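# Stack the orange-labelled carton onto the other carton

## Task

Set the carton bearing the orange label down flat on top of the second carton, with the same face pointing up as it did originally and overhanging the lower carton's edge by no more than 1 cm. It has to stay put on its own with no support from the robot, and the robot must release it and pull away afterwards.

## Robot and tools

Robot: two arms, left_arm and right_arm, each ending in a suction cup (a vacuum tool, not fingers). The controlled point of each arm is its cup point, the middle of the cup rim, and the cup points along that point's own +z axis. The tool body widens from about 4 cm behind the rim and reaches up to about 9 cm sideways, so leave clearance around it.

World frame (used in all printed poses): origin on the table surface midway between the arms, +x out across the table, +z upward, left_arm on the +y side. The arm names do not tell you which side of an image an arm appears on.

Command row: always 14 numbers, both arms, each in [-1, 1]: left dx, dy, dz, rx, ry, rz, left suction, then right dx, dy, dz, rx, ry, rz, right suction. The six motion numbers are an offset, not a pose: a displacement from the cup point's measured pose when the action (or move) began, expressed in that cup point's own axes. 1.0 equals 0.6 m of travel or 180 degrees; rx, ry, rz form a single rotation vector. Suction: above 0.01 switches vacuum on, 0.01 or less switches it off, and it keeps its last value, so repeat an arm's current suction number if you want it unchanged (a 0 really turns it off). For an arm that should stay still, send zeros after the first call.

execute_actions(actions): a list of actions; each action is a list of up to 15 rows, one row per 1/30 s step, and a short table repeats its final row to fill the 0.5 s action. Every row in an action is measured from the pose at that action's start, not from the previous row. An empty list just returns state and images. Each step the command is clipped to 100 mm and 16 degrees from the measured pose, so large offsets take several actions; after an action the arm goes no further than its last clipped pose, so send the remainder next.

move(target, speed, stop_force, blocking): target is one 14-number row, offsets measured from the pose in the most recent result that showed one. Each cup point travels a straight line; both finish together, in 0.5 to 10 s (cut off at 10 s). speed is m/s, 0.002 to 0.5, default 0.25, turning capped at twice that in rad/s. Paths ignore obstacles and the other arm; arms can lag, stray or overshoot speed near full extension. stop_force (N, 13 to 80, one value for both arms, not before 0.2 s of scene time) ends an arm's path when its wrist sensor feels that much extra resistance; the arm then backs up two steps and holds. Use it with a very low speed for placing onto surfaces; do not rely on it while the cup point rotates, and omit it when lifting away from something the cup presses on. A target within 1.5 mm and 0.5 degrees counts as still. blocking=false returns after 0.5 s while the move continues (not allowed with stop_force); then use wait or stop before new actions. The "move:" line reports the ending per arm: done, off_target, moving, held, fault, or contact (stop_force triggered); limits=paced means the pose was clipped, limits=held means a check blocked steps. Distances to target are also given.

wait(seconds): 0 to 10, lets time run with last commands held; wait(0) checks a non-blocking move. stop(): brakes the running move. zoom_image(camera, region): camera is cam_high or cam_low, region [x0, y0, x1, y1] in image pixels (896x504 images), at most 504x504. finished_scene(scene): scene number 1 or 2; ends the scene for good and reports success.

Results: per arm, end_effector_position (m) and end_effector_quat_wxyz, plus linear and angular velocity; Hand target lines show where the controller is heading; action calls also list step positions, with HELD marking steps that were held back. "pose unreachable" means the clearance check altered that arm's command. Wrist force and torque are in the end effector's axes, offset up to about 5.5 N, noise up to 3.4 N, saturating near 100 N; pressing on a surface reads as force pointing back into the arm. Joint torques are drive output, noisy and not zero in free air. suction_measured: near 0 means no seal, 0.83 or more airtight; part_present turns 1 at 0.50 and back to 0 below 0.45. Camera calibration (K, distortion, T_world_to_cam) is supplied and may be off by a couple of degrees and millimetres.

Gripping: with suction on, press the 36 mm rim squarely onto a smooth flat face, fully inside its edges and away from seams or holes. Under vacuum the cup compresses, so the held object sits up to about 12 mm nearer the tool. To release, lower the carton until it rests, switch suction off, then retreat more than 15 mm. A cup sealed on the table pins the tool; turn suction off to free it.

Avoid: contact torque at joint load limits or 150 N outside force, which freezes that arm for 10 s; pressing targets beyond a contact with a stiff arm; fast impacts; arms striking each other; drops, slips and anything leaving the table; holding loads so long that motors pass 70 °C (warning) or 85 °C (braked). Loose objects may get nudged occasionally, and the robot keeps holding its last command while you compose a reply, so check the latest state.

Each tool is called after ">>>" as name(argument=value, ...) on one line, values as JSON.

## Session

>>> execute_actions(actions=[])

Scene clock: 0.00 s.
left_arm: end_effector_position=(+0.5499, +0.5055, +0.2005) suction_measured=0.00 part_present=0 end_effector_quat_wxyz=(+0.001, -0.163, +0.987, -0.001) end_effector_velocity=(+0.000, +0.000, +0.000) end_effector_angular_velocity=(-0.000, -0.001, +0.000) | right_arm: end_effector_position=(+0.5592, -0.5470, +0.1995) suction_measured=0.00 part_present=0 end_effector_quat_wxyz=(+0.000, +0.301, +0.954, -0.001) end_effector_velocity=(-0.001, -0.002, -0.000) end_effector_angular_velocity=(-0.001, +0.002, -0.003)
Joint positions: left_arm=[-0.28  -1.557  2.143 -2.16  -1.571  2.336] | right_arm=[-0.279 -1.556  2.142 -2.158 -1.572 -2.897]
Joint velocities: left_arm=[ 0.     0.     0.    -0.001  0.     0.   ] | right_arm=[-0.003 -0.     0.     0.001 -0.002 -0.   ]
Joint torques (N m, as the arm reports them, + toward a larger angle): no reading
Motor temperatures (°C, as the motors report them): left_arm=[25 27 25 32 31 33] | right_arm=[27 27 27 33 35 33]
Wrist force (N, on the end effector, along its own x y z axes, offset not removed): no reading
Wrist torque (N m, same axes, about the end effector's origin, offset not removed): no reading
Hand target (left_arm): +0.550, +0.506, +0.201; +0.001, -0.163, +0.987, -0.001
Hand target (right_arm): +0.559, -0.547, +0.200; +0.000, +0.301, +0.954, -0.001

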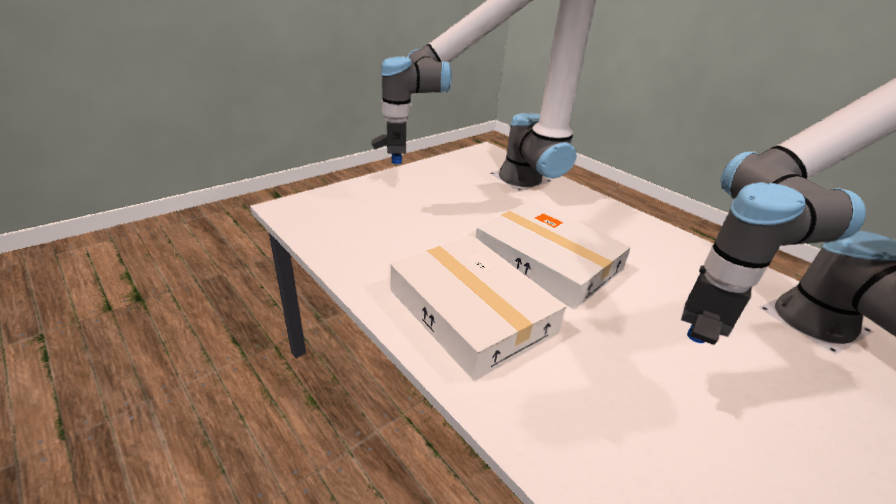

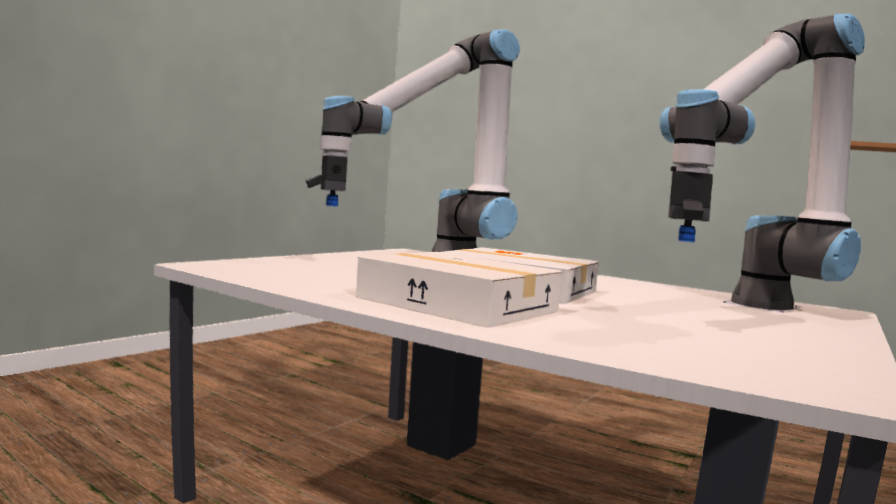

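>>> zoom_image(camera="cam_high", region=[370, 190, 650, 390])

>>> zoom_image(camera="cam_low", region=[340, 230, 620, 340])

Region (370, 190, 650, 390) of cam_high's 896x504 image, scaled by 1.800, with more detail than that image has; it fills the top 360 rows of this view, and the rest is white.

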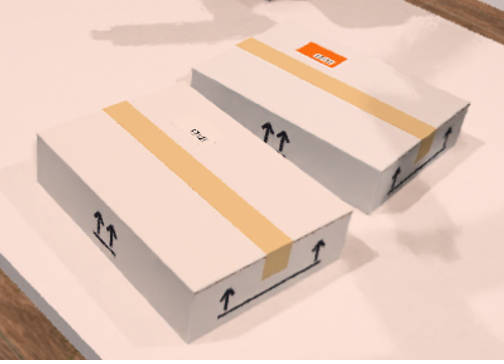

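Region (340, 230, 620, 340) of cam_low's 896x504 image, scaled by 1.800, with more detail than that image has; it fills the top 198 rows of this view, and the rest is white.

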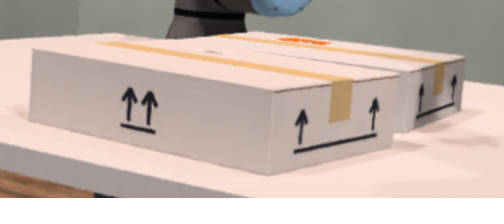

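>>> move(target=[0.632,-0.71,0.13,0,0,0,0,0,0,0,0,0,0,0], speed=0.4)

>>> zoom_image(camera="cam_high", region=[420, 150, 700, 350])

Scene clock: 36.47 s.
left_arm: end_effector_position=(+0.3263, -0.0199, +0.1226) suction_measured=0.00 part_present=0 end_effector_quat_wxyz=(+0.000, -0.163, +0.987, -0.002) end_effector_velocity=(-0.001, -0.002, -0.001) end_effector_angular_velocity=(+0.001, +0.000, -0.002) | right_arm: end_effector_position=(+0.5592, -0.5470, +0.1995) suction_measured=0.00 part_present=0 end_effector_quat_wxyz=(+0.000, +0.301, +0.954, -0.001) end_effector_velocity=(-0.000, +0.000, +0.000) end_effector_angular_velocity=(+0.001, +0.000, +0.000)
Joint positions: left_arm=[-1.058 -1.272  1.968 -2.271 -1.571  1.558] | right_arm=[-0.279 -1.556  2.142 -2.158 -1.572 -2.897]
Joint velocities: left_arm=[-0.003  0.002 -0.002  0.001  0.    -0.001] | right_arm=[-0.    -0.    -0.     0.001  0.001 -0.   ]
Joint torques (N m, as the arm reports them, + toward a larger angle): left_arm=[-17.21 -47.99 -47.35  -0.2    3.1   -4.08] | right_arm=[ -1.11 -43.14 -36.92  -3.56  -0.03  -0.24]
Motor temperatures (°C, as the motors report them): left_arm=[25 27 25 32 31 33] | right_arm=[27 27 27 33 35 33]
Wrist force (N, on the end effector, along its own x y z axes, offset not removed): left_arm=[1.2 -3.0 1.8] | right_arm=[0.4 1.1 -2.6]
Wrist torque (N m, same axes, about the end effector's origin, offset not removed): left_arm=[-0.61 -0.23 0.02] | right_arm=[0.14 -0.16 0.01]
Hand target (left_arm): +0.326, -0.020, +0.123; +0.000, -0.163, +0.987, -0.002
Hand target (right_arm): +0.559, -0.547, +0.200; +0.000, +0.301, +0.954, -0.001
Off the commanded pose (left_arm): 0.002 m, 0 deg.
Off the commanded pose (right_arm): 0.000 m, 0 deg.
move: done

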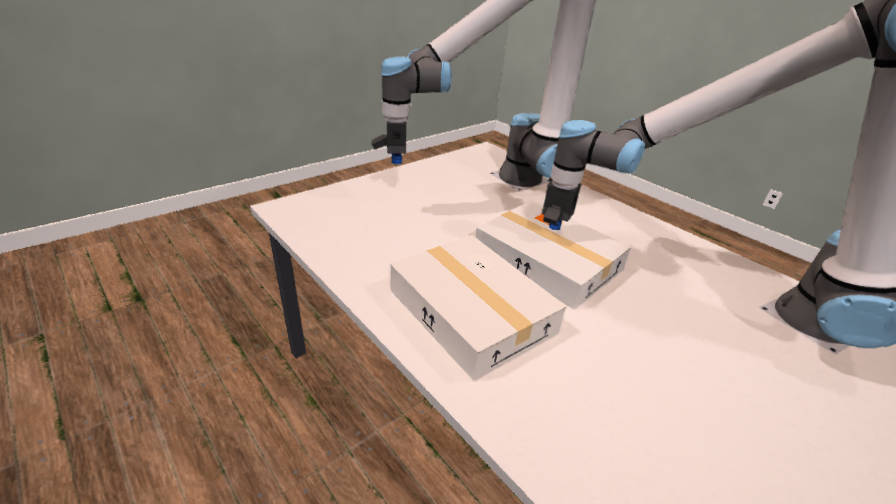

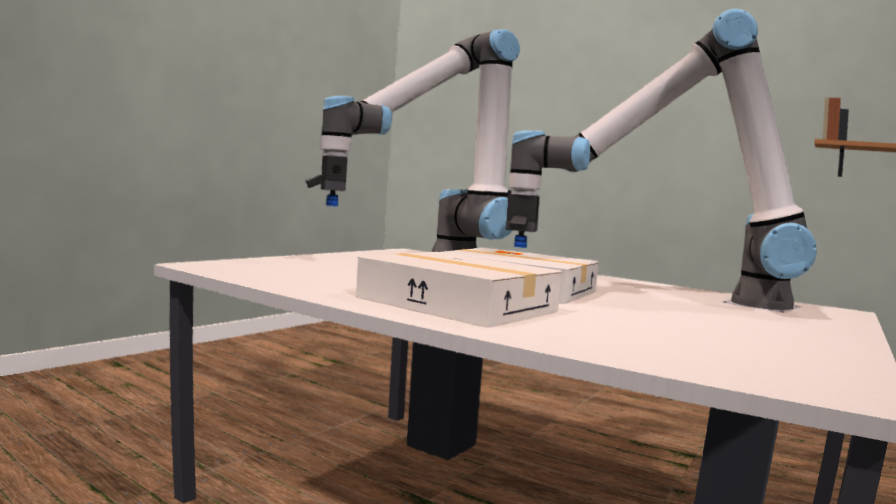

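Region (420, 150, 700, 350) of cam_high's 896x504 image, scaled by 1.800, with more detail than that image has; it fills the top 360 rows of this view, and the rest is white.

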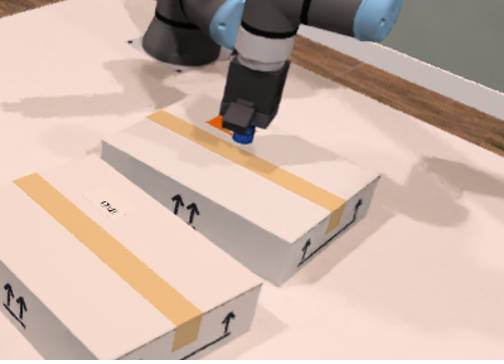

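>>> move(target=[0,0,0.07,0,0,0,1,0,0,0,0,0,0,0], speed=0.012, stop_force=15)

>>> zoom_image(camera="cam_high", region=[460, 180, 650, 320])

Scene clock: 46.63 s.
left_arm: end_effector_position=(+0.3263, -0.0199, +0.0822) suction_measured=1.00 part_present=1 end_effector_quat_wxyz=(+0.000, -0.163, +0.987, -0.002) end_effector_velocity=(+0.000, +0.001, +0.002) end_effector_angular_velocity=(+0.003, +0.001, +0.001) | right_arm: end_effector_position=(+0.5592, -0.5470, +0.1995) suction_measured=0.00 part_present=0 end_effector_quat_wxyz=(+0.000, +0.301, +0.954, -0.001) end_effector_velocity=(-0.000, +0.001, +0.000) end_effector_angular_velocity=(-0.001, +0.000, +0.004)
Joint positions: left_arm=[-1.058 -1.224  1.993 -2.344 -1.571  1.558] | right_arm=[-0.279 -1.556  2.142 -2.158 -1.572 -2.897]
Joint velocities: left_arm=[ 0.001 -0.003 -0.001  0.007 -0.    -0.   ] | right_arm=[ 0.002 -0.     0.    -0.    -0.001 -0.002]
Joint torques (N m, as the arm reports them, + toward a larger angle): left_arm=[ 11.31 -50.7  -39.47  -2.39   0.8    4.17] | right_arm=[  0.25 -46.27 -36.83  -3.57  -0.41  -0.31]
Motor temperatures (°C, as the motors report them): left_arm=[25 27 25 32 31 33] | right_arm=[27 27 27 33 35 33]
Wrist force (N, on the end effector, along its own x y z axes, offset not removed): left_arm=[2.9 20.7 -34.5] | right_arm=[-0.5 -0.2 -3.1]
Wrist torque (N m, same axes, about the end effector's origin, offset not removed): left_arm=[-0.02 -0.02 0.06] | right_arm=[-0.10 -0.05 -0.03]
Hand target (left_arm): +0.326, -0.020, +0.083; +0.000, -0.163, +0.987, -0.002
Hand target (right_arm): +0.559, -0.547, +0.200; +0.000, +0.301, +0.954, -0.001
Off the commanded pose (left_arm): 0.002 m, 0 deg.
Off the commanded pose (right_arm): 0.000 m, 0 deg.
move: contact (left_arm)

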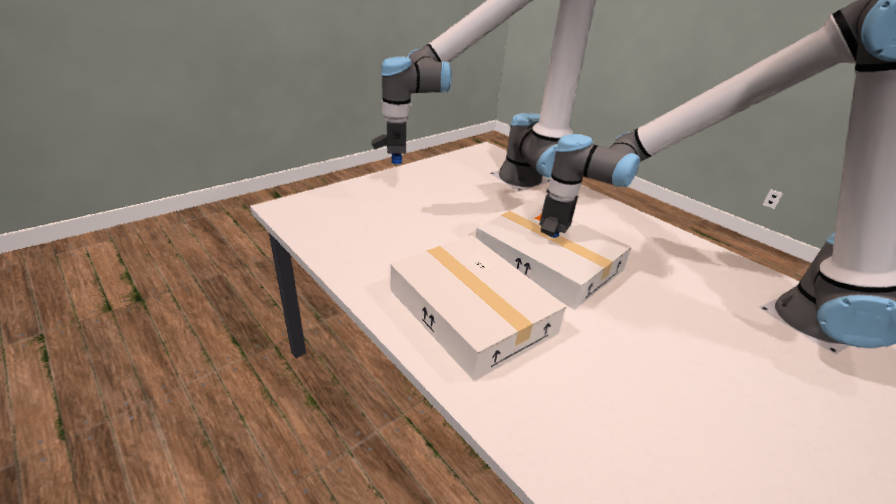

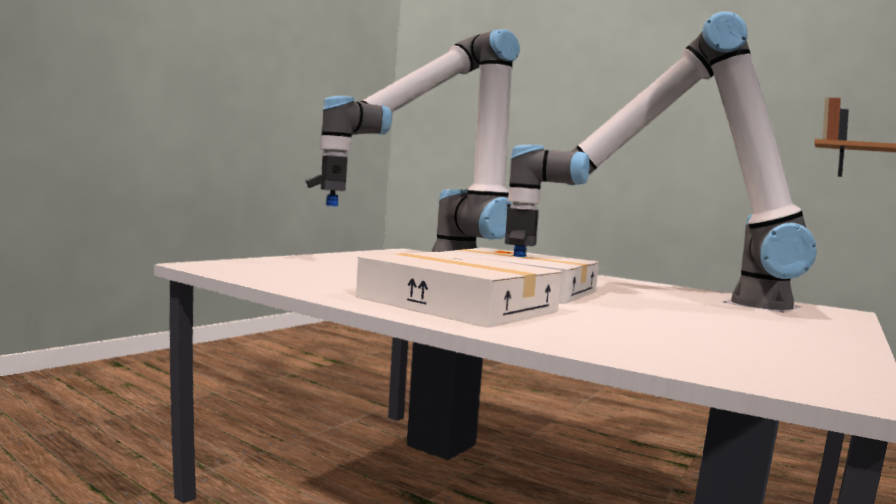

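Region (460, 180, 650, 320) of cam_high's 896x504 image, scaled by 2.653, with more detail than that image has; it fills the top 371 rows of this view, and the rest is white.

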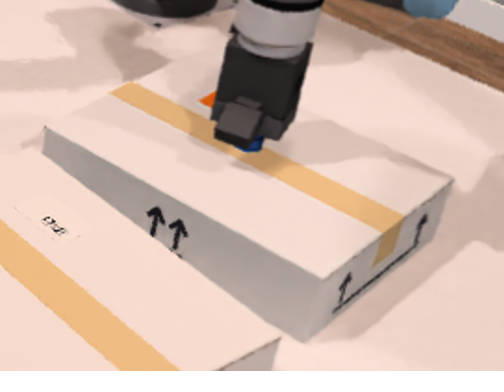

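Test lift of 2 cm.

>>> move(target=[0,0,-0.04,0,0,0,1,0,0,0,0,0,0,0], speed=0.02)

Scene clock: 51.07 s.
left_arm: end_effector_position=(+0.3263, -0.0199, +0.1061) suction_measured=1.00 part_present=1 end_effector_quat_wxyz=(+0.000, -0.163, +0.987, -0.002) end_effector_velocity=(-0.000, +0.000, +0.001) end_effector_angular_velocity=(+0.001, +0.000, +0.000) | right_arm: end_effector_position=(+0.5592, -0.5470, +0.1995) suction_measured=0.00 part_present=0 end_effector_quat_wxyz=(+0.000, +0.301, +0.954, -0.001) end_effector_velocity=(+0.000, -0.000, +0.000) end_effector_angular_velocity=(+0.001, -0.000, -0.002)
Joint positions: left_arm=[-1.058 -1.253  1.979 -2.301 -1.571  1.558] | right_arm=[-0.279 -1.556  2.142 -2.158 -1.572 -2.897]
Joint velocities: left_arm=[-0.    -0.002 -0.001  0.003  0.    -0.   ] | right_arm=[-0.    -0.    -0.     0.     0.001  0.002]
Joint torques (N m, as the arm reports them, + toward a larger angle): left_arm=[-12.57 -95.99 -59.24  -3.11   0.65   3.  ] | right_arm=[ -1.17 -42.53 -37.51  -3.4   -0.78  -0.22]
Motor temperatures (°C, as the motors report them): left_arm=[25 27 25 32 31 33] | right_arm=[27 27 27 33 35 33]
Wrist force (N, on the end effector, along its own x y z axes, offset not removed): left_arm=[0.1 -4.1 28.6] | right_arm=[-0.1 1.2 -0.8]
Wrist torque (N m, same axes, about the end effector's origin, offset not removed): left_arm=[-0.69 -0.01 0.06] | right_arm=[0.19 -0.11 0.04]
Hand target (left_arm): +0.326, -0.020, +0.106; +0.000, -0.163, +0.987, -0.002
Hand target (right_arm): +0.559, -0.547, +0.200; +0.000, +0.301, +0.954, -0.001
Off the commanded pose (left_arm): 0.000 m, 0 deg.
Off the commanded pose (right_arm): 0.000 m, 0 deg.
move: done

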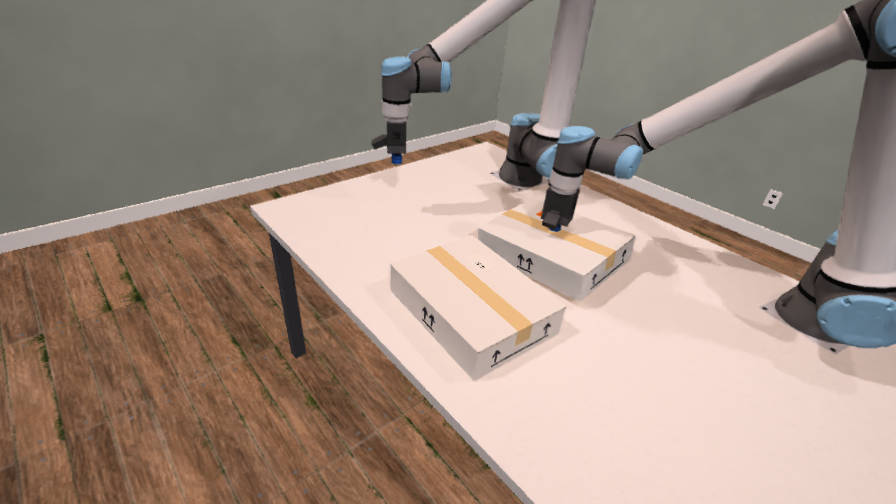

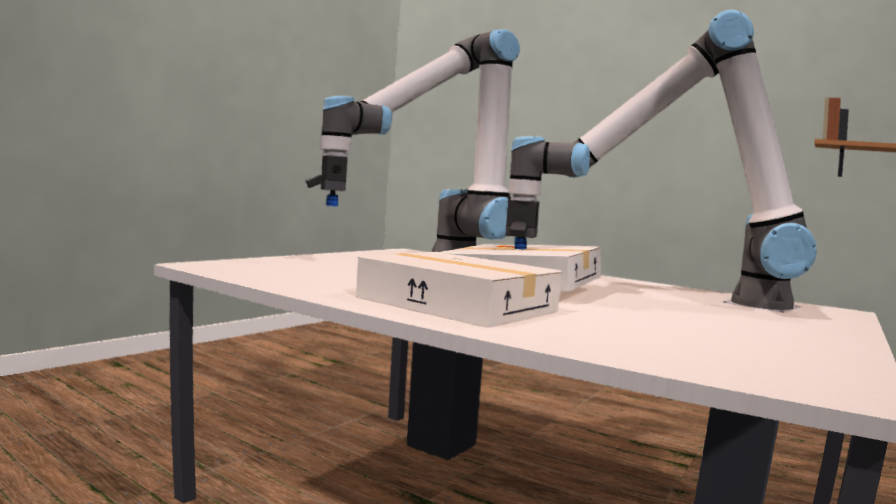

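>>> move(target=[0,0,0.033,0,0,0,1,0,0,0,0,0,0,0], speed=0.02)

>>> move(target=[0,0,0,0,0,0,0,0.2,0.1,0,0,0,0,0])

>>> move(target=[0,0,-0.04,0,0,0,0,0,0,0,0,0,0,0], speed=0.05)

>>> move(target=[-0.063,0.228,0,0,0,0,0,0.462,0.232,0.145,0,0,0,0])

>>> zoom_image(camera="cam_high", region=[460, 160, 670, 320])

Scene clock: 67.07 s.
left_arm: end_effector_position=(+0.3263, -0.0199, +0.0864) suction_measured=1.00 part_present=1 end_effector_quat_wxyz=(+0.000, -0.163, +0.987, -0.002) end_effector_velocity=(-0.001, -0.001, -0.001) end_effector_angular_velocity=(-0.001, -0.000, -0.001) | right_arm: end_effector_position=(+0.5592, -0.5470, +0.1995) suction_measured=0.00 part_present=0 end_effector_quat_wxyz=(+0.000, +0.301, +0.954, -0.001) end_effector_velocity=(+0.000, -0.001, +0.000) end_effector_angular_velocity=(-0.001, -0.002, -0.001)
Joint positions: left_arm=[-1.058 -1.229  1.991 -2.336 -1.571  1.558] | right_arm=[-0.279 -1.556  2.142 -2.158 -1.572 -2.897]
Joint velocities: left_arm=[-0.001  0.002  0.001 -0.003  0.    -0.   ] | right_arm=[-0.001  0.     0.    -0.002 -0.001  0.   ]
Joint torques (N m, as the arm reports them, + toward a larger angle): left_arm=[-11.62 -70.01 -35.14 -11.34   0.82   1.83] | right_arm=[ -3.4  -44.6  -38.03  -3.77  -0.12  -0.31]
Motor temperatures (°C, as the motors report them): left_arm=[25 27 25 32 31 33] | right_arm=[27 27 27 33 35 33]
Wrist force (N, on the end effector, along its own x y z axes, offset not removed): left_arm=[0.7 -3.8 25.9] | right_arm=[0.3 -0.4 -0.9]
Wrist torque (N m, same axes, about the end effector's origin, offset not removed): left_arm=[-0.83 -0.08 -0.01] | right_arm=[-0.07 -0.21 0.02]
Hand target (left_arm): +0.326, -0.020, +0.086; +0.000, -0.163, +0.987, -0.002
Hand target (right_arm): +0.559, -0.547, +0.200; +0.000, +0.301, +0.954, -0.001
Off the commanded pose (left_arm): 0.000 m, 0 deg.
Off the commanded pose (right_arm): 0.000 m, 0 deg.
move: done

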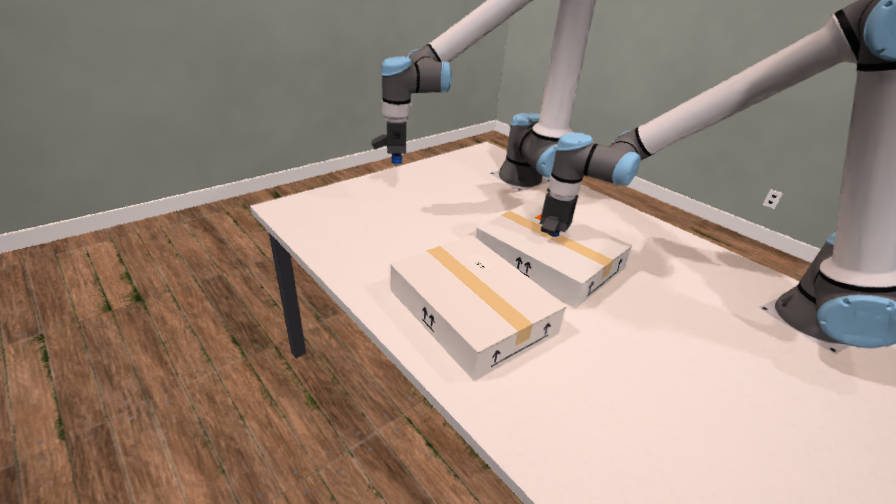

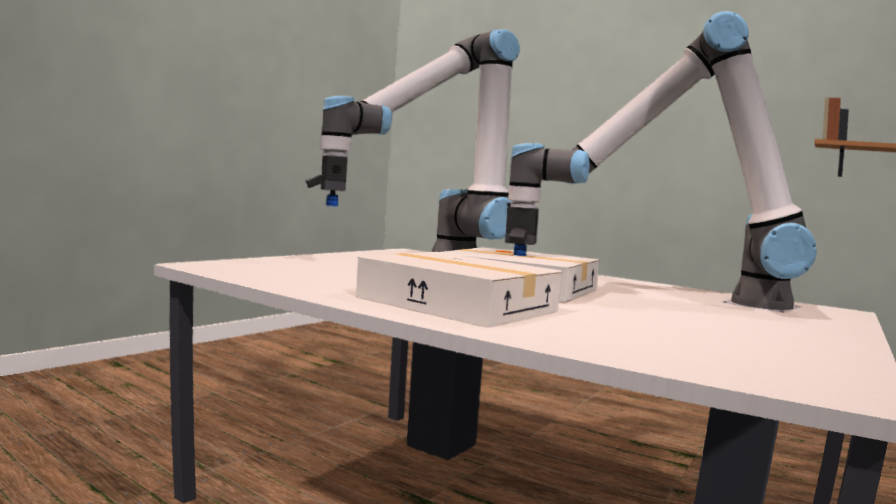

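Scene clock: 68.20 s.
left_arm: end_effector_position=(+0.3263, -0.0199, +0.0864) suction_measured=0.00 part_present=0 end_effector_quat_wxyz=(+0.000, -0.163, +0.987, -0.002) end_effector_velocity=(+0.000, -0.000, -0.000) end_effector_angular_velocity=(-0.000, -0.000, -0.000) | right_arm: end_effector_position=(+0.4954, -0.4291, +0.1996) suction_measured=0.00 part_present=0 end_effector_quat_wxyz=(+0.001, +0.301, +0.954, -0.001) end_effector_velocity=(-0.001, +0.003, +0.000) end_effector_angular_velocity=(+0.001, -0.000, +0.003)
Joint positions: left_arm=[-1.058 -1.229  1.991 -2.336 -1.571  1.558] | right_arm=[-0.112 -1.666  2.246 -2.153 -1.572 -2.73 ]
Joint velocities: left_arm=[-0.     0.     0.    -0.001 -0.     0.   ] | right_arm=[ 0.004 -0.001  0.001 -0.     0.001  0.001]
Joint torques (N m, as the arm reports them, + toward a larger angle): left_arm=[-11.78 -63.36 -38.81  -0.8    0.39   1.69] | right_arm=[ 13.48 -46.72 -28.31  -1.17  -2.74   1.72]
Motor temperatures (°C, as the motors report them): left_arm=[25 27 25 32 31 33] | right_arm=[27 27 27 33 35 33]
Wrist force (N, on the end effector, along its own x y z axes, offset not removed): left_arm=[-0.9 1.9 -12.2] | right_arm=[-0.4 -0.6 -1.4]
Wrist torque (N m, same axes, about the end effector's origin, offset not removed): left_arm=[-0.54 -0.19 0.09] | right_arm=[-0.11 -0.09 0.00]
Hand target (left_arm): +0.326, -0.020, +0.086; +0.000, -0.163, +0.987, -0.002
Hand target (right_arm): +0.495, -0.429, +0.200; +0.001, +0.301, +0.954, -0.001
Off the commanded pose (left_arm): 0.000 m, 0 deg.
Off the commanded pose (right_arm): 0.000 m, 0 deg.
move: done

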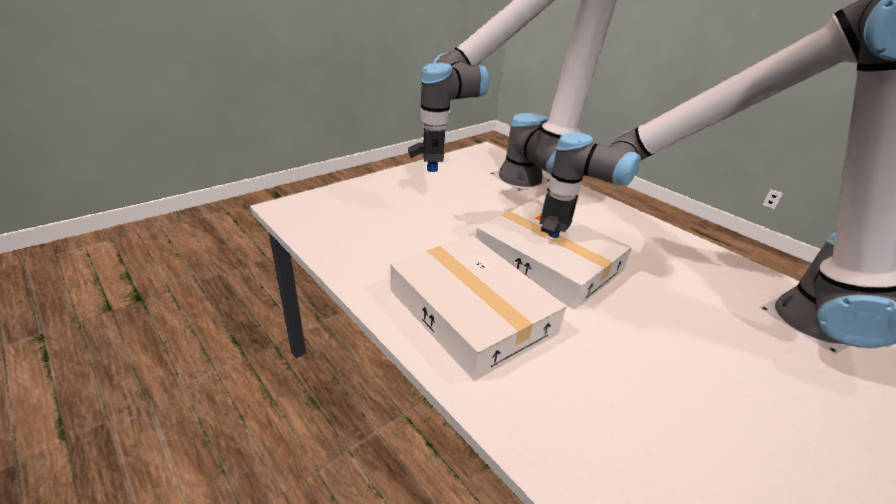

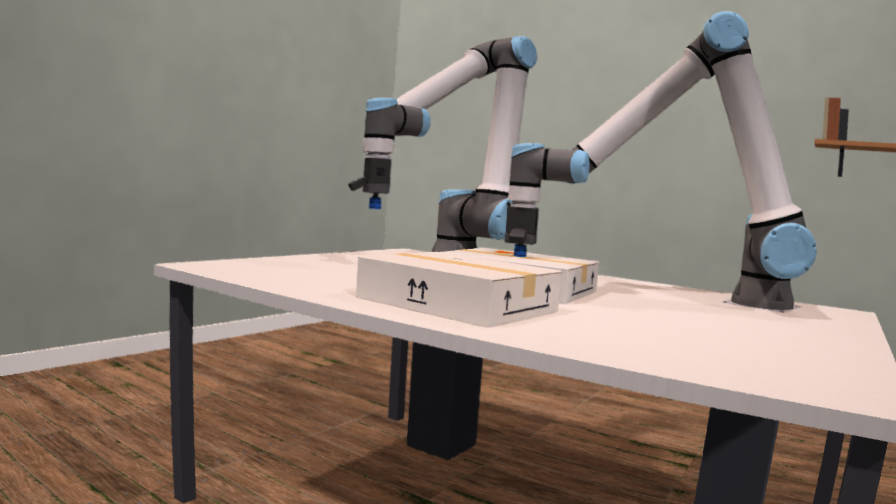

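Scene clock: 69.03 s.
left_arm: end_effector_position=(+0.3263, -0.0199, +0.1103) suction_measured=0.00 part_present=0 end_effector_quat_wxyz=(+0.000, -0.163, +0.987, -0.002) end_effector_velocity=(-0.001, -0.000, +0.002) end_effector_angular_velocity=(+0.001, +0.000, -0.001) | right_arm: end_effector_position=(+0.4954, -0.4290, +0.1996) suction_measured=0.00 part_present=0 end_effector_quat_wxyz=(+0.001, +0.301, +0.954, -0.001) end_effector_velocity=(+0.000, +0.001, +0.000) end_effector_angular_velocity=(+0.000, -0.001, -0.001)
Joint positions: left_arm=[-1.058 -1.258  1.977 -2.293 -1.571  1.558] | right_arm=[-0.112 -1.666  2.246 -2.153 -1.572 -2.73 ]
Joint velocities: left_arm=[-0.001 -0.002 -0.001  0.004 -0.    -0.   ] | right_arm=[ 0.002 -0.     0.    -0.001  0.001  0.003]
Joint torques (N m, as the arm reports them, + toward a larger angle): left_arm=[-12.31 -71.23 -45.89  -0.21   0.99   2.34] | right_arm=[-18.5  -36.23 -32.75  -1.99  -2.    -2.34]
Motor temperatures (°C, as the motors report them): left_arm=[25 27 25 32 31 33] | right_arm=[27 27 27 33 35 33]
Wrist force (N, on the end effector, along its own x y z axes, offset not removed): left_arm=[2.5 -2.7 0.6] | right_arm=[2.8 -1.1 -1.6]
Wrist torque (N m, same axes, about the end effector's origin, offset not removed): left_arm=[-0.52 -0.41 0.00] | right_arm=[-0.13 -0.63 -0.03]
Hand target (left_arm): +0.326, -0.020, +0.110; +0.000, -0.163, +0.987, -0.002
Hand target (right_arm): +0.495, -0.429, +0.200; +0.001, +0.301, +0.954, -0.001
Off the commanded pose (left_arm): 0.000 m, 0 deg.
Off the commanded pose (right_arm): 0.000 m, 0 deg.
move: done

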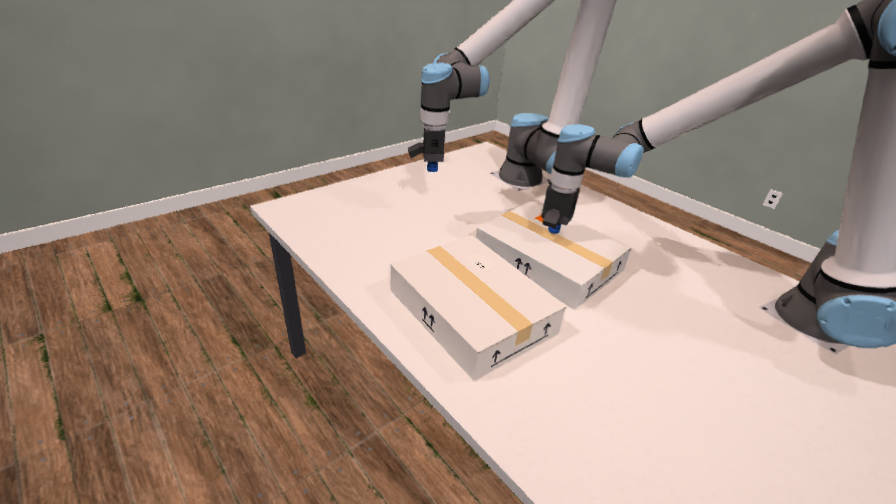

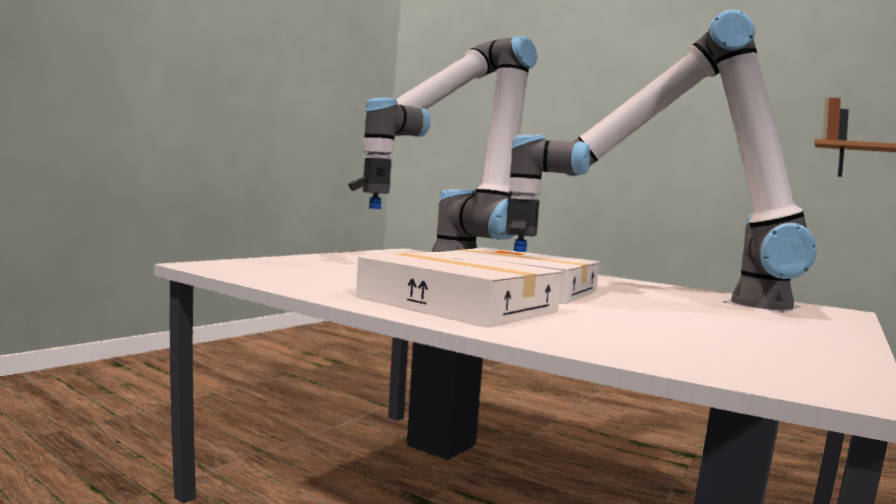

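Scene clock: 70.90 s.
left_arm: end_effector_position=(+0.3184, +0.1218, +0.1101) suction_measured=0.00 part_present=0 end_effector_quat_wxyz=(+0.000, -0.163, +0.987, -0.002) end_effector_velocity=(+0.000, +0.001, -0.001) end_effector_angular_velocity=(+0.002, +0.001, +0.001) | right_arm: end_effector_position=(+0.3482, -0.1557, +0.1125) suction_measured=0.00 part_present=0 end_effector_quat_wxyz=(+0.001, +0.301, +0.954, -0.000) end_effector_velocity=(-0.001, +0.002, -0.001) end_effector_angular_velocity=(-0.001, +0.001, +0.004)
Joint positions: left_arm=[-0.999 -1.431  2.207 -2.35  -1.571  1.617] | right_arm=[ 0.437 -1.602  2.385 -2.355 -1.572 -2.181]
Joint velocities: left_arm=[ 0.001 -0.     0.001  0.001 -0.     0.   ] | right_arm=[ 0.006  0.002 -0.001  0.001 -0.001  0.002]
Joint torques (N m, as the arm reports them, + toward a larger angle): left_arm=[ 19.34 -59.52 -20.33  -7.21  -2.24   4.41] | right_arm=[ 15.72 -23.58 -42.75  -5.68  -3.4    1.55]
Motor temperatures (°C, as the motors report them): left_arm=[25 27 25 32 31 33] | right_arm=[27 27 27 33 35 33]
Wrist force (N, on the end effector, along its own x y z axes, offset not removed): left_arm=[1.7 -3.0 0.8] | right_arm=[0.7 -0.4 -0.4]
Wrist torque (N m, same axes, about the end effector's origin, offset not removed): left_arm=[-0.57 -0.31 0.02] | right_arm=[-0.10 -0.24 0.03]
Hand target (left_arm): +0.318, +0.122, +0.110; +0.000, -0.163, +0.987, -0.002
Hand target (right_arm): +0.348, -0.156, +0.112; +0.001, +0.301, +0.954, -0.000
Off the commanded pose (left_arm): 0.000 m, 0 deg.
Off the commanded pose (right_arm): 0.001 m, 0 deg.
move: done

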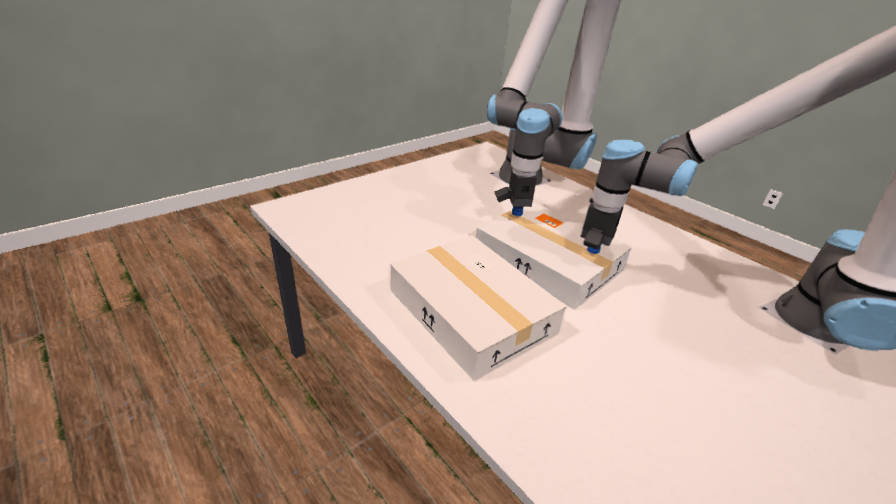

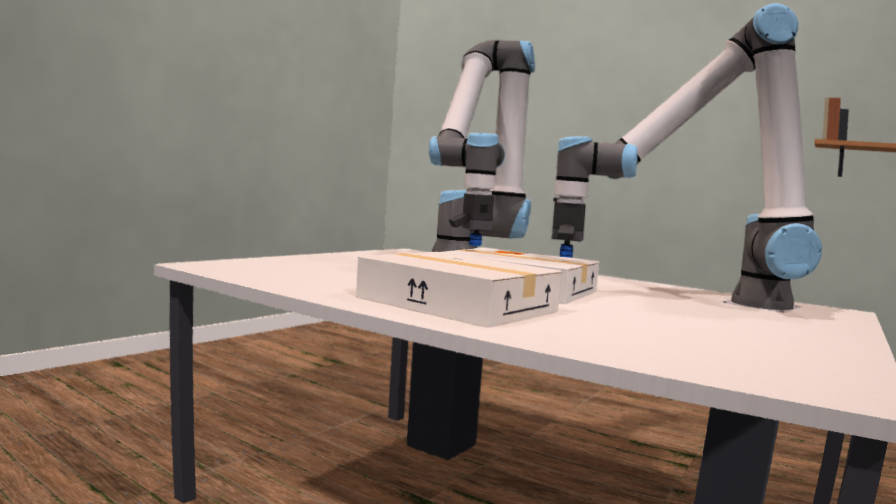

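Region (460, 160, 670, 320) of cam_high's 896x504 image, scaled by 2.400, with more detail than that image has; it fills the top 384 rows of this view, and the rest is white.

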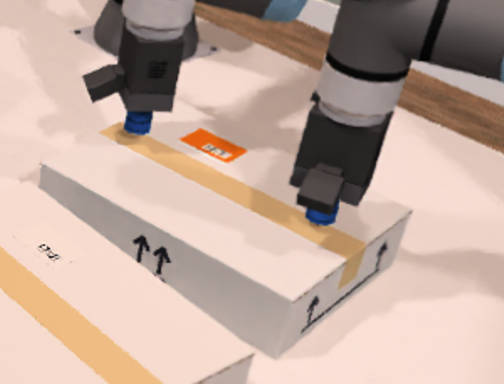

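>>> move(target=[0,0,0.041,0,0,0,1,0,0,0.045,0,0,0,1], speed=0.015, stop_force=15)

>>> move(target=[0,0,-0.04,0,0,0,1,0,0,-0.04,0,0,0,1], speed=0.03)

>>> zoom_image(camera="cam_high", region=[460, 160, 670, 320])

Scene clock: 79.30 s.
left_arm: end_effector_position=(+0.3185, +0.1217, +0.0856) suction_measured=1.00 part_present=1 end_effector_quat_wxyz=(+0.000, -0.163, +0.987, -0.002) end_effector_velocity=(+0.000, +0.000, -0.002) end_effector_angular_velocity=(+0.000, +0.000, +0.000) | right_arm: end_effector_position=(+0.3482, -0.1557, +0.0856) suction_measured=1.00 part_present=1 end_effector_quat_wxyz=(+0.001, +0.301, +0.954, -0.000) end_effector_velocity=(+0.001, -0.000, -0.001) end_effector_angular_velocity=(+0.001, -0.001, -0.001)
Joint positions: left_arm=[-0.999 -1.395  2.224 -2.403 -1.571  1.618] | right_arm=[ 0.437 -1.554  2.407 -2.424 -1.572 -2.181]
Joint velocities: left_arm=[ 0.     0.003  0.001 -0.003 -0.     0.   ] | right_arm=[-0.002  0.003  0.001 -0.005 -0.    -0.001]
Joint torques (N m, as the arm reports them, + toward a larger angle): left_arm=[  5.96 -44.82 -24.74  -8.12   0.17  -0.8 ] | right_arm=[-21.9  -30.61 -28.69  -8.12   2.33  -2.  ]
Motor temperatures (°C, as the motors report them): left_arm=[25 27 25 32 31 33] | right_arm=[27 27 27 33 35 33]
Wrist force (N, on the end effector, along its own x y z axes, offset not removed): left_arm=[0.9 -5.0 14.0] | right_arm=[1.0 0.8 14.7]
Wrist torque (N m, same axes, about the end effector's origin, offset not removed): left_arm=[-0.48 -0.07 0.01] | right_arm=[-0.05 -0.08 -0.04]
Hand target (left_arm): +0.318, +0.122, +0.085; +0.000, -0.163, +0.987, -0.002
Hand target (right_arm): +0.348, -0.156, +0.085; +0.001, +0.301, +0.954, -0.000
Off the commanded pose (left_arm): 0.000 m, 0 deg.
Off the commanded pose (right_arm): 0.000 m, 0 deg.
move: done

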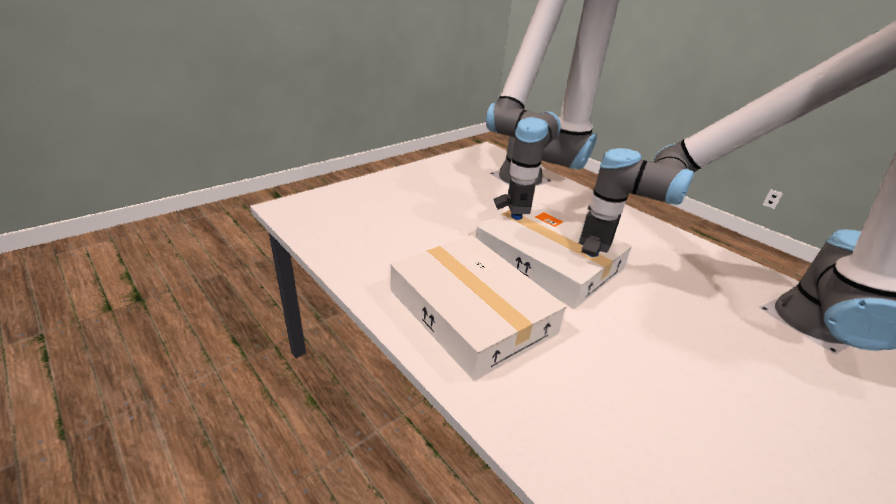

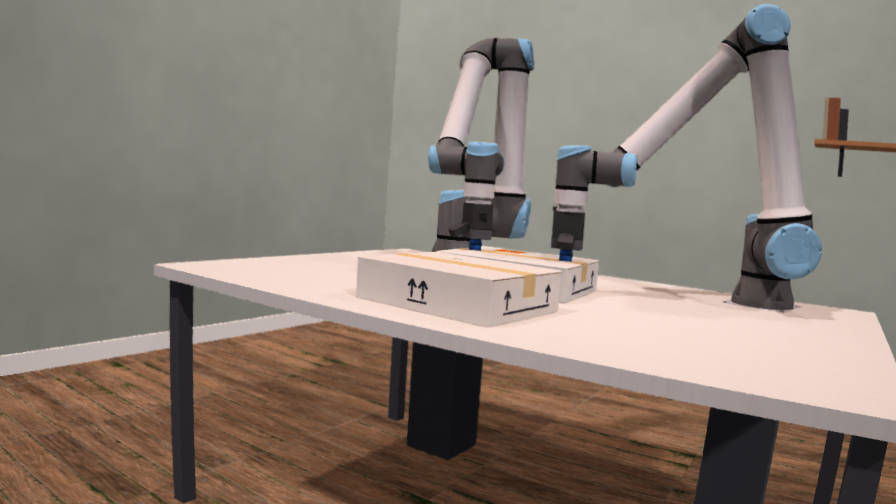

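Scene clock: 80.43 s.
left_arm: end_effector_position=(+0.3184, +0.1218, +0.1095) suction_measured=1.00 part_present=1 end_effector_quat_wxyz=(+0.000, -0.163, +0.987, -0.002) end_effector_velocity=(+0.000, +0.000, +0.002) end_effector_angular_velocity=(+0.000, +0.000, +0.000) | right_arm: end_effector_position=(+0.3482, -0.1557, +0.1095) suction_measured=1.00 part_present=1 end_effector_quat_wxyz=(+0.001, +0.301, +0.954, -0.000) end_effector_velocity=(-0.001, +0.000, +0.001) end_effector_angular_velocity=(-0.001, +0.001, +0.002)
Joint positions: left_arm=[-0.999 -1.431  2.208 -2.352 -1.571  1.618] | right_arm=[ 0.437 -1.597  2.387 -2.362 -1.572 -2.181]
Joint velocities: left_arm=[ 0.    -0.003 -0.001  0.004 -0.    -0.   ] | right_arm=[ 0.001 -0.003 -0.001  0.005 -0.    -0.   ]
Joint torques (N m, as the arm reports them, + toward a larger angle): left_arm=[  6.38 -66.77 -49.61  -0.9    0.05   0.28] | right_arm=[-11.39 -57.64 -49.81  -2.88  -3.26   0.07]
Motor temperatures (°C, as the motors report them): left_arm=[25 27 25 32 31 33] | right_arm=[27 27 27 33 35 33]
Wrist force (N, on the end effector, along its own x y z axes, offset not removed): left_arm=[1.1 -5.5 13.8] | right_arm=[1.6 1.3 15.8]
Wrist torque (N m, same axes, about the end effector's origin, offset not removed): left_arm=[-0.57 -0.14 0.06] | right_arm=[0.05 -0.22 0.03]
Hand target (left_arm): +0.318, +0.122, +0.110; +0.000, -0.163, +0.987, -0.002
Hand target (right_arm): +0.348, -0.156, +0.110; +0.001, +0.301, +0.954, -0.000
Off the commanded pose (left_arm): 0.000 m, 0 deg.
Off the commanded pose (right_arm): 0.000 m, 0 deg.
move: done

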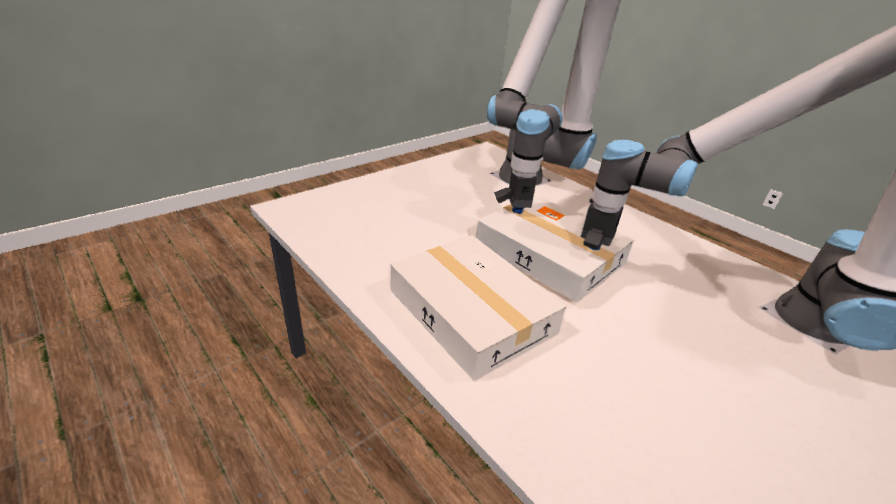

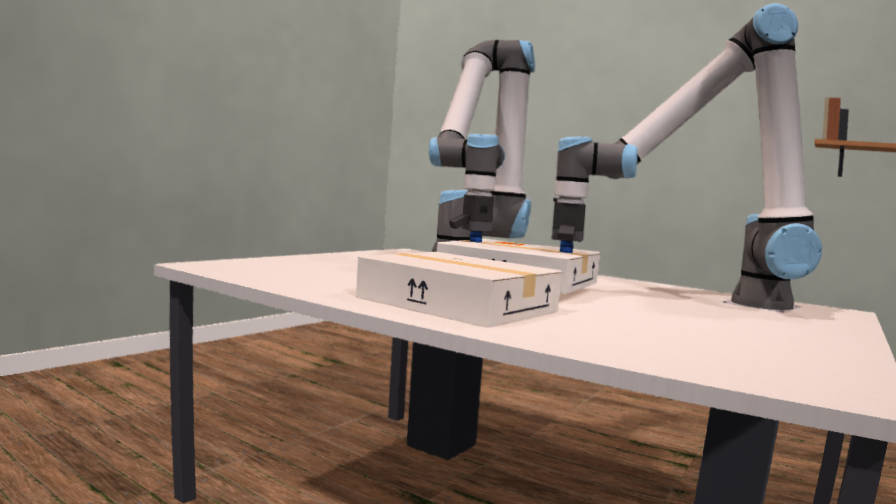

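Region (460, 160, 670, 320) of cam_high's 896x504 image, scaled by 2.400, with more detail than that image has; it fills the top 384 rows of this view, and the rest is white.

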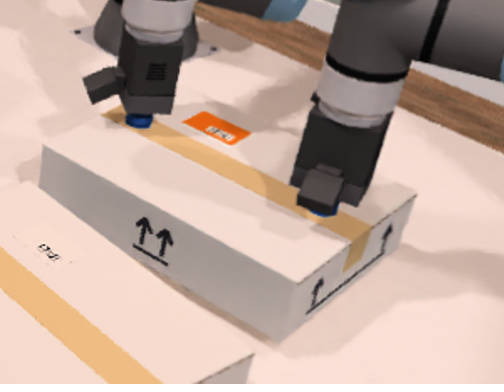

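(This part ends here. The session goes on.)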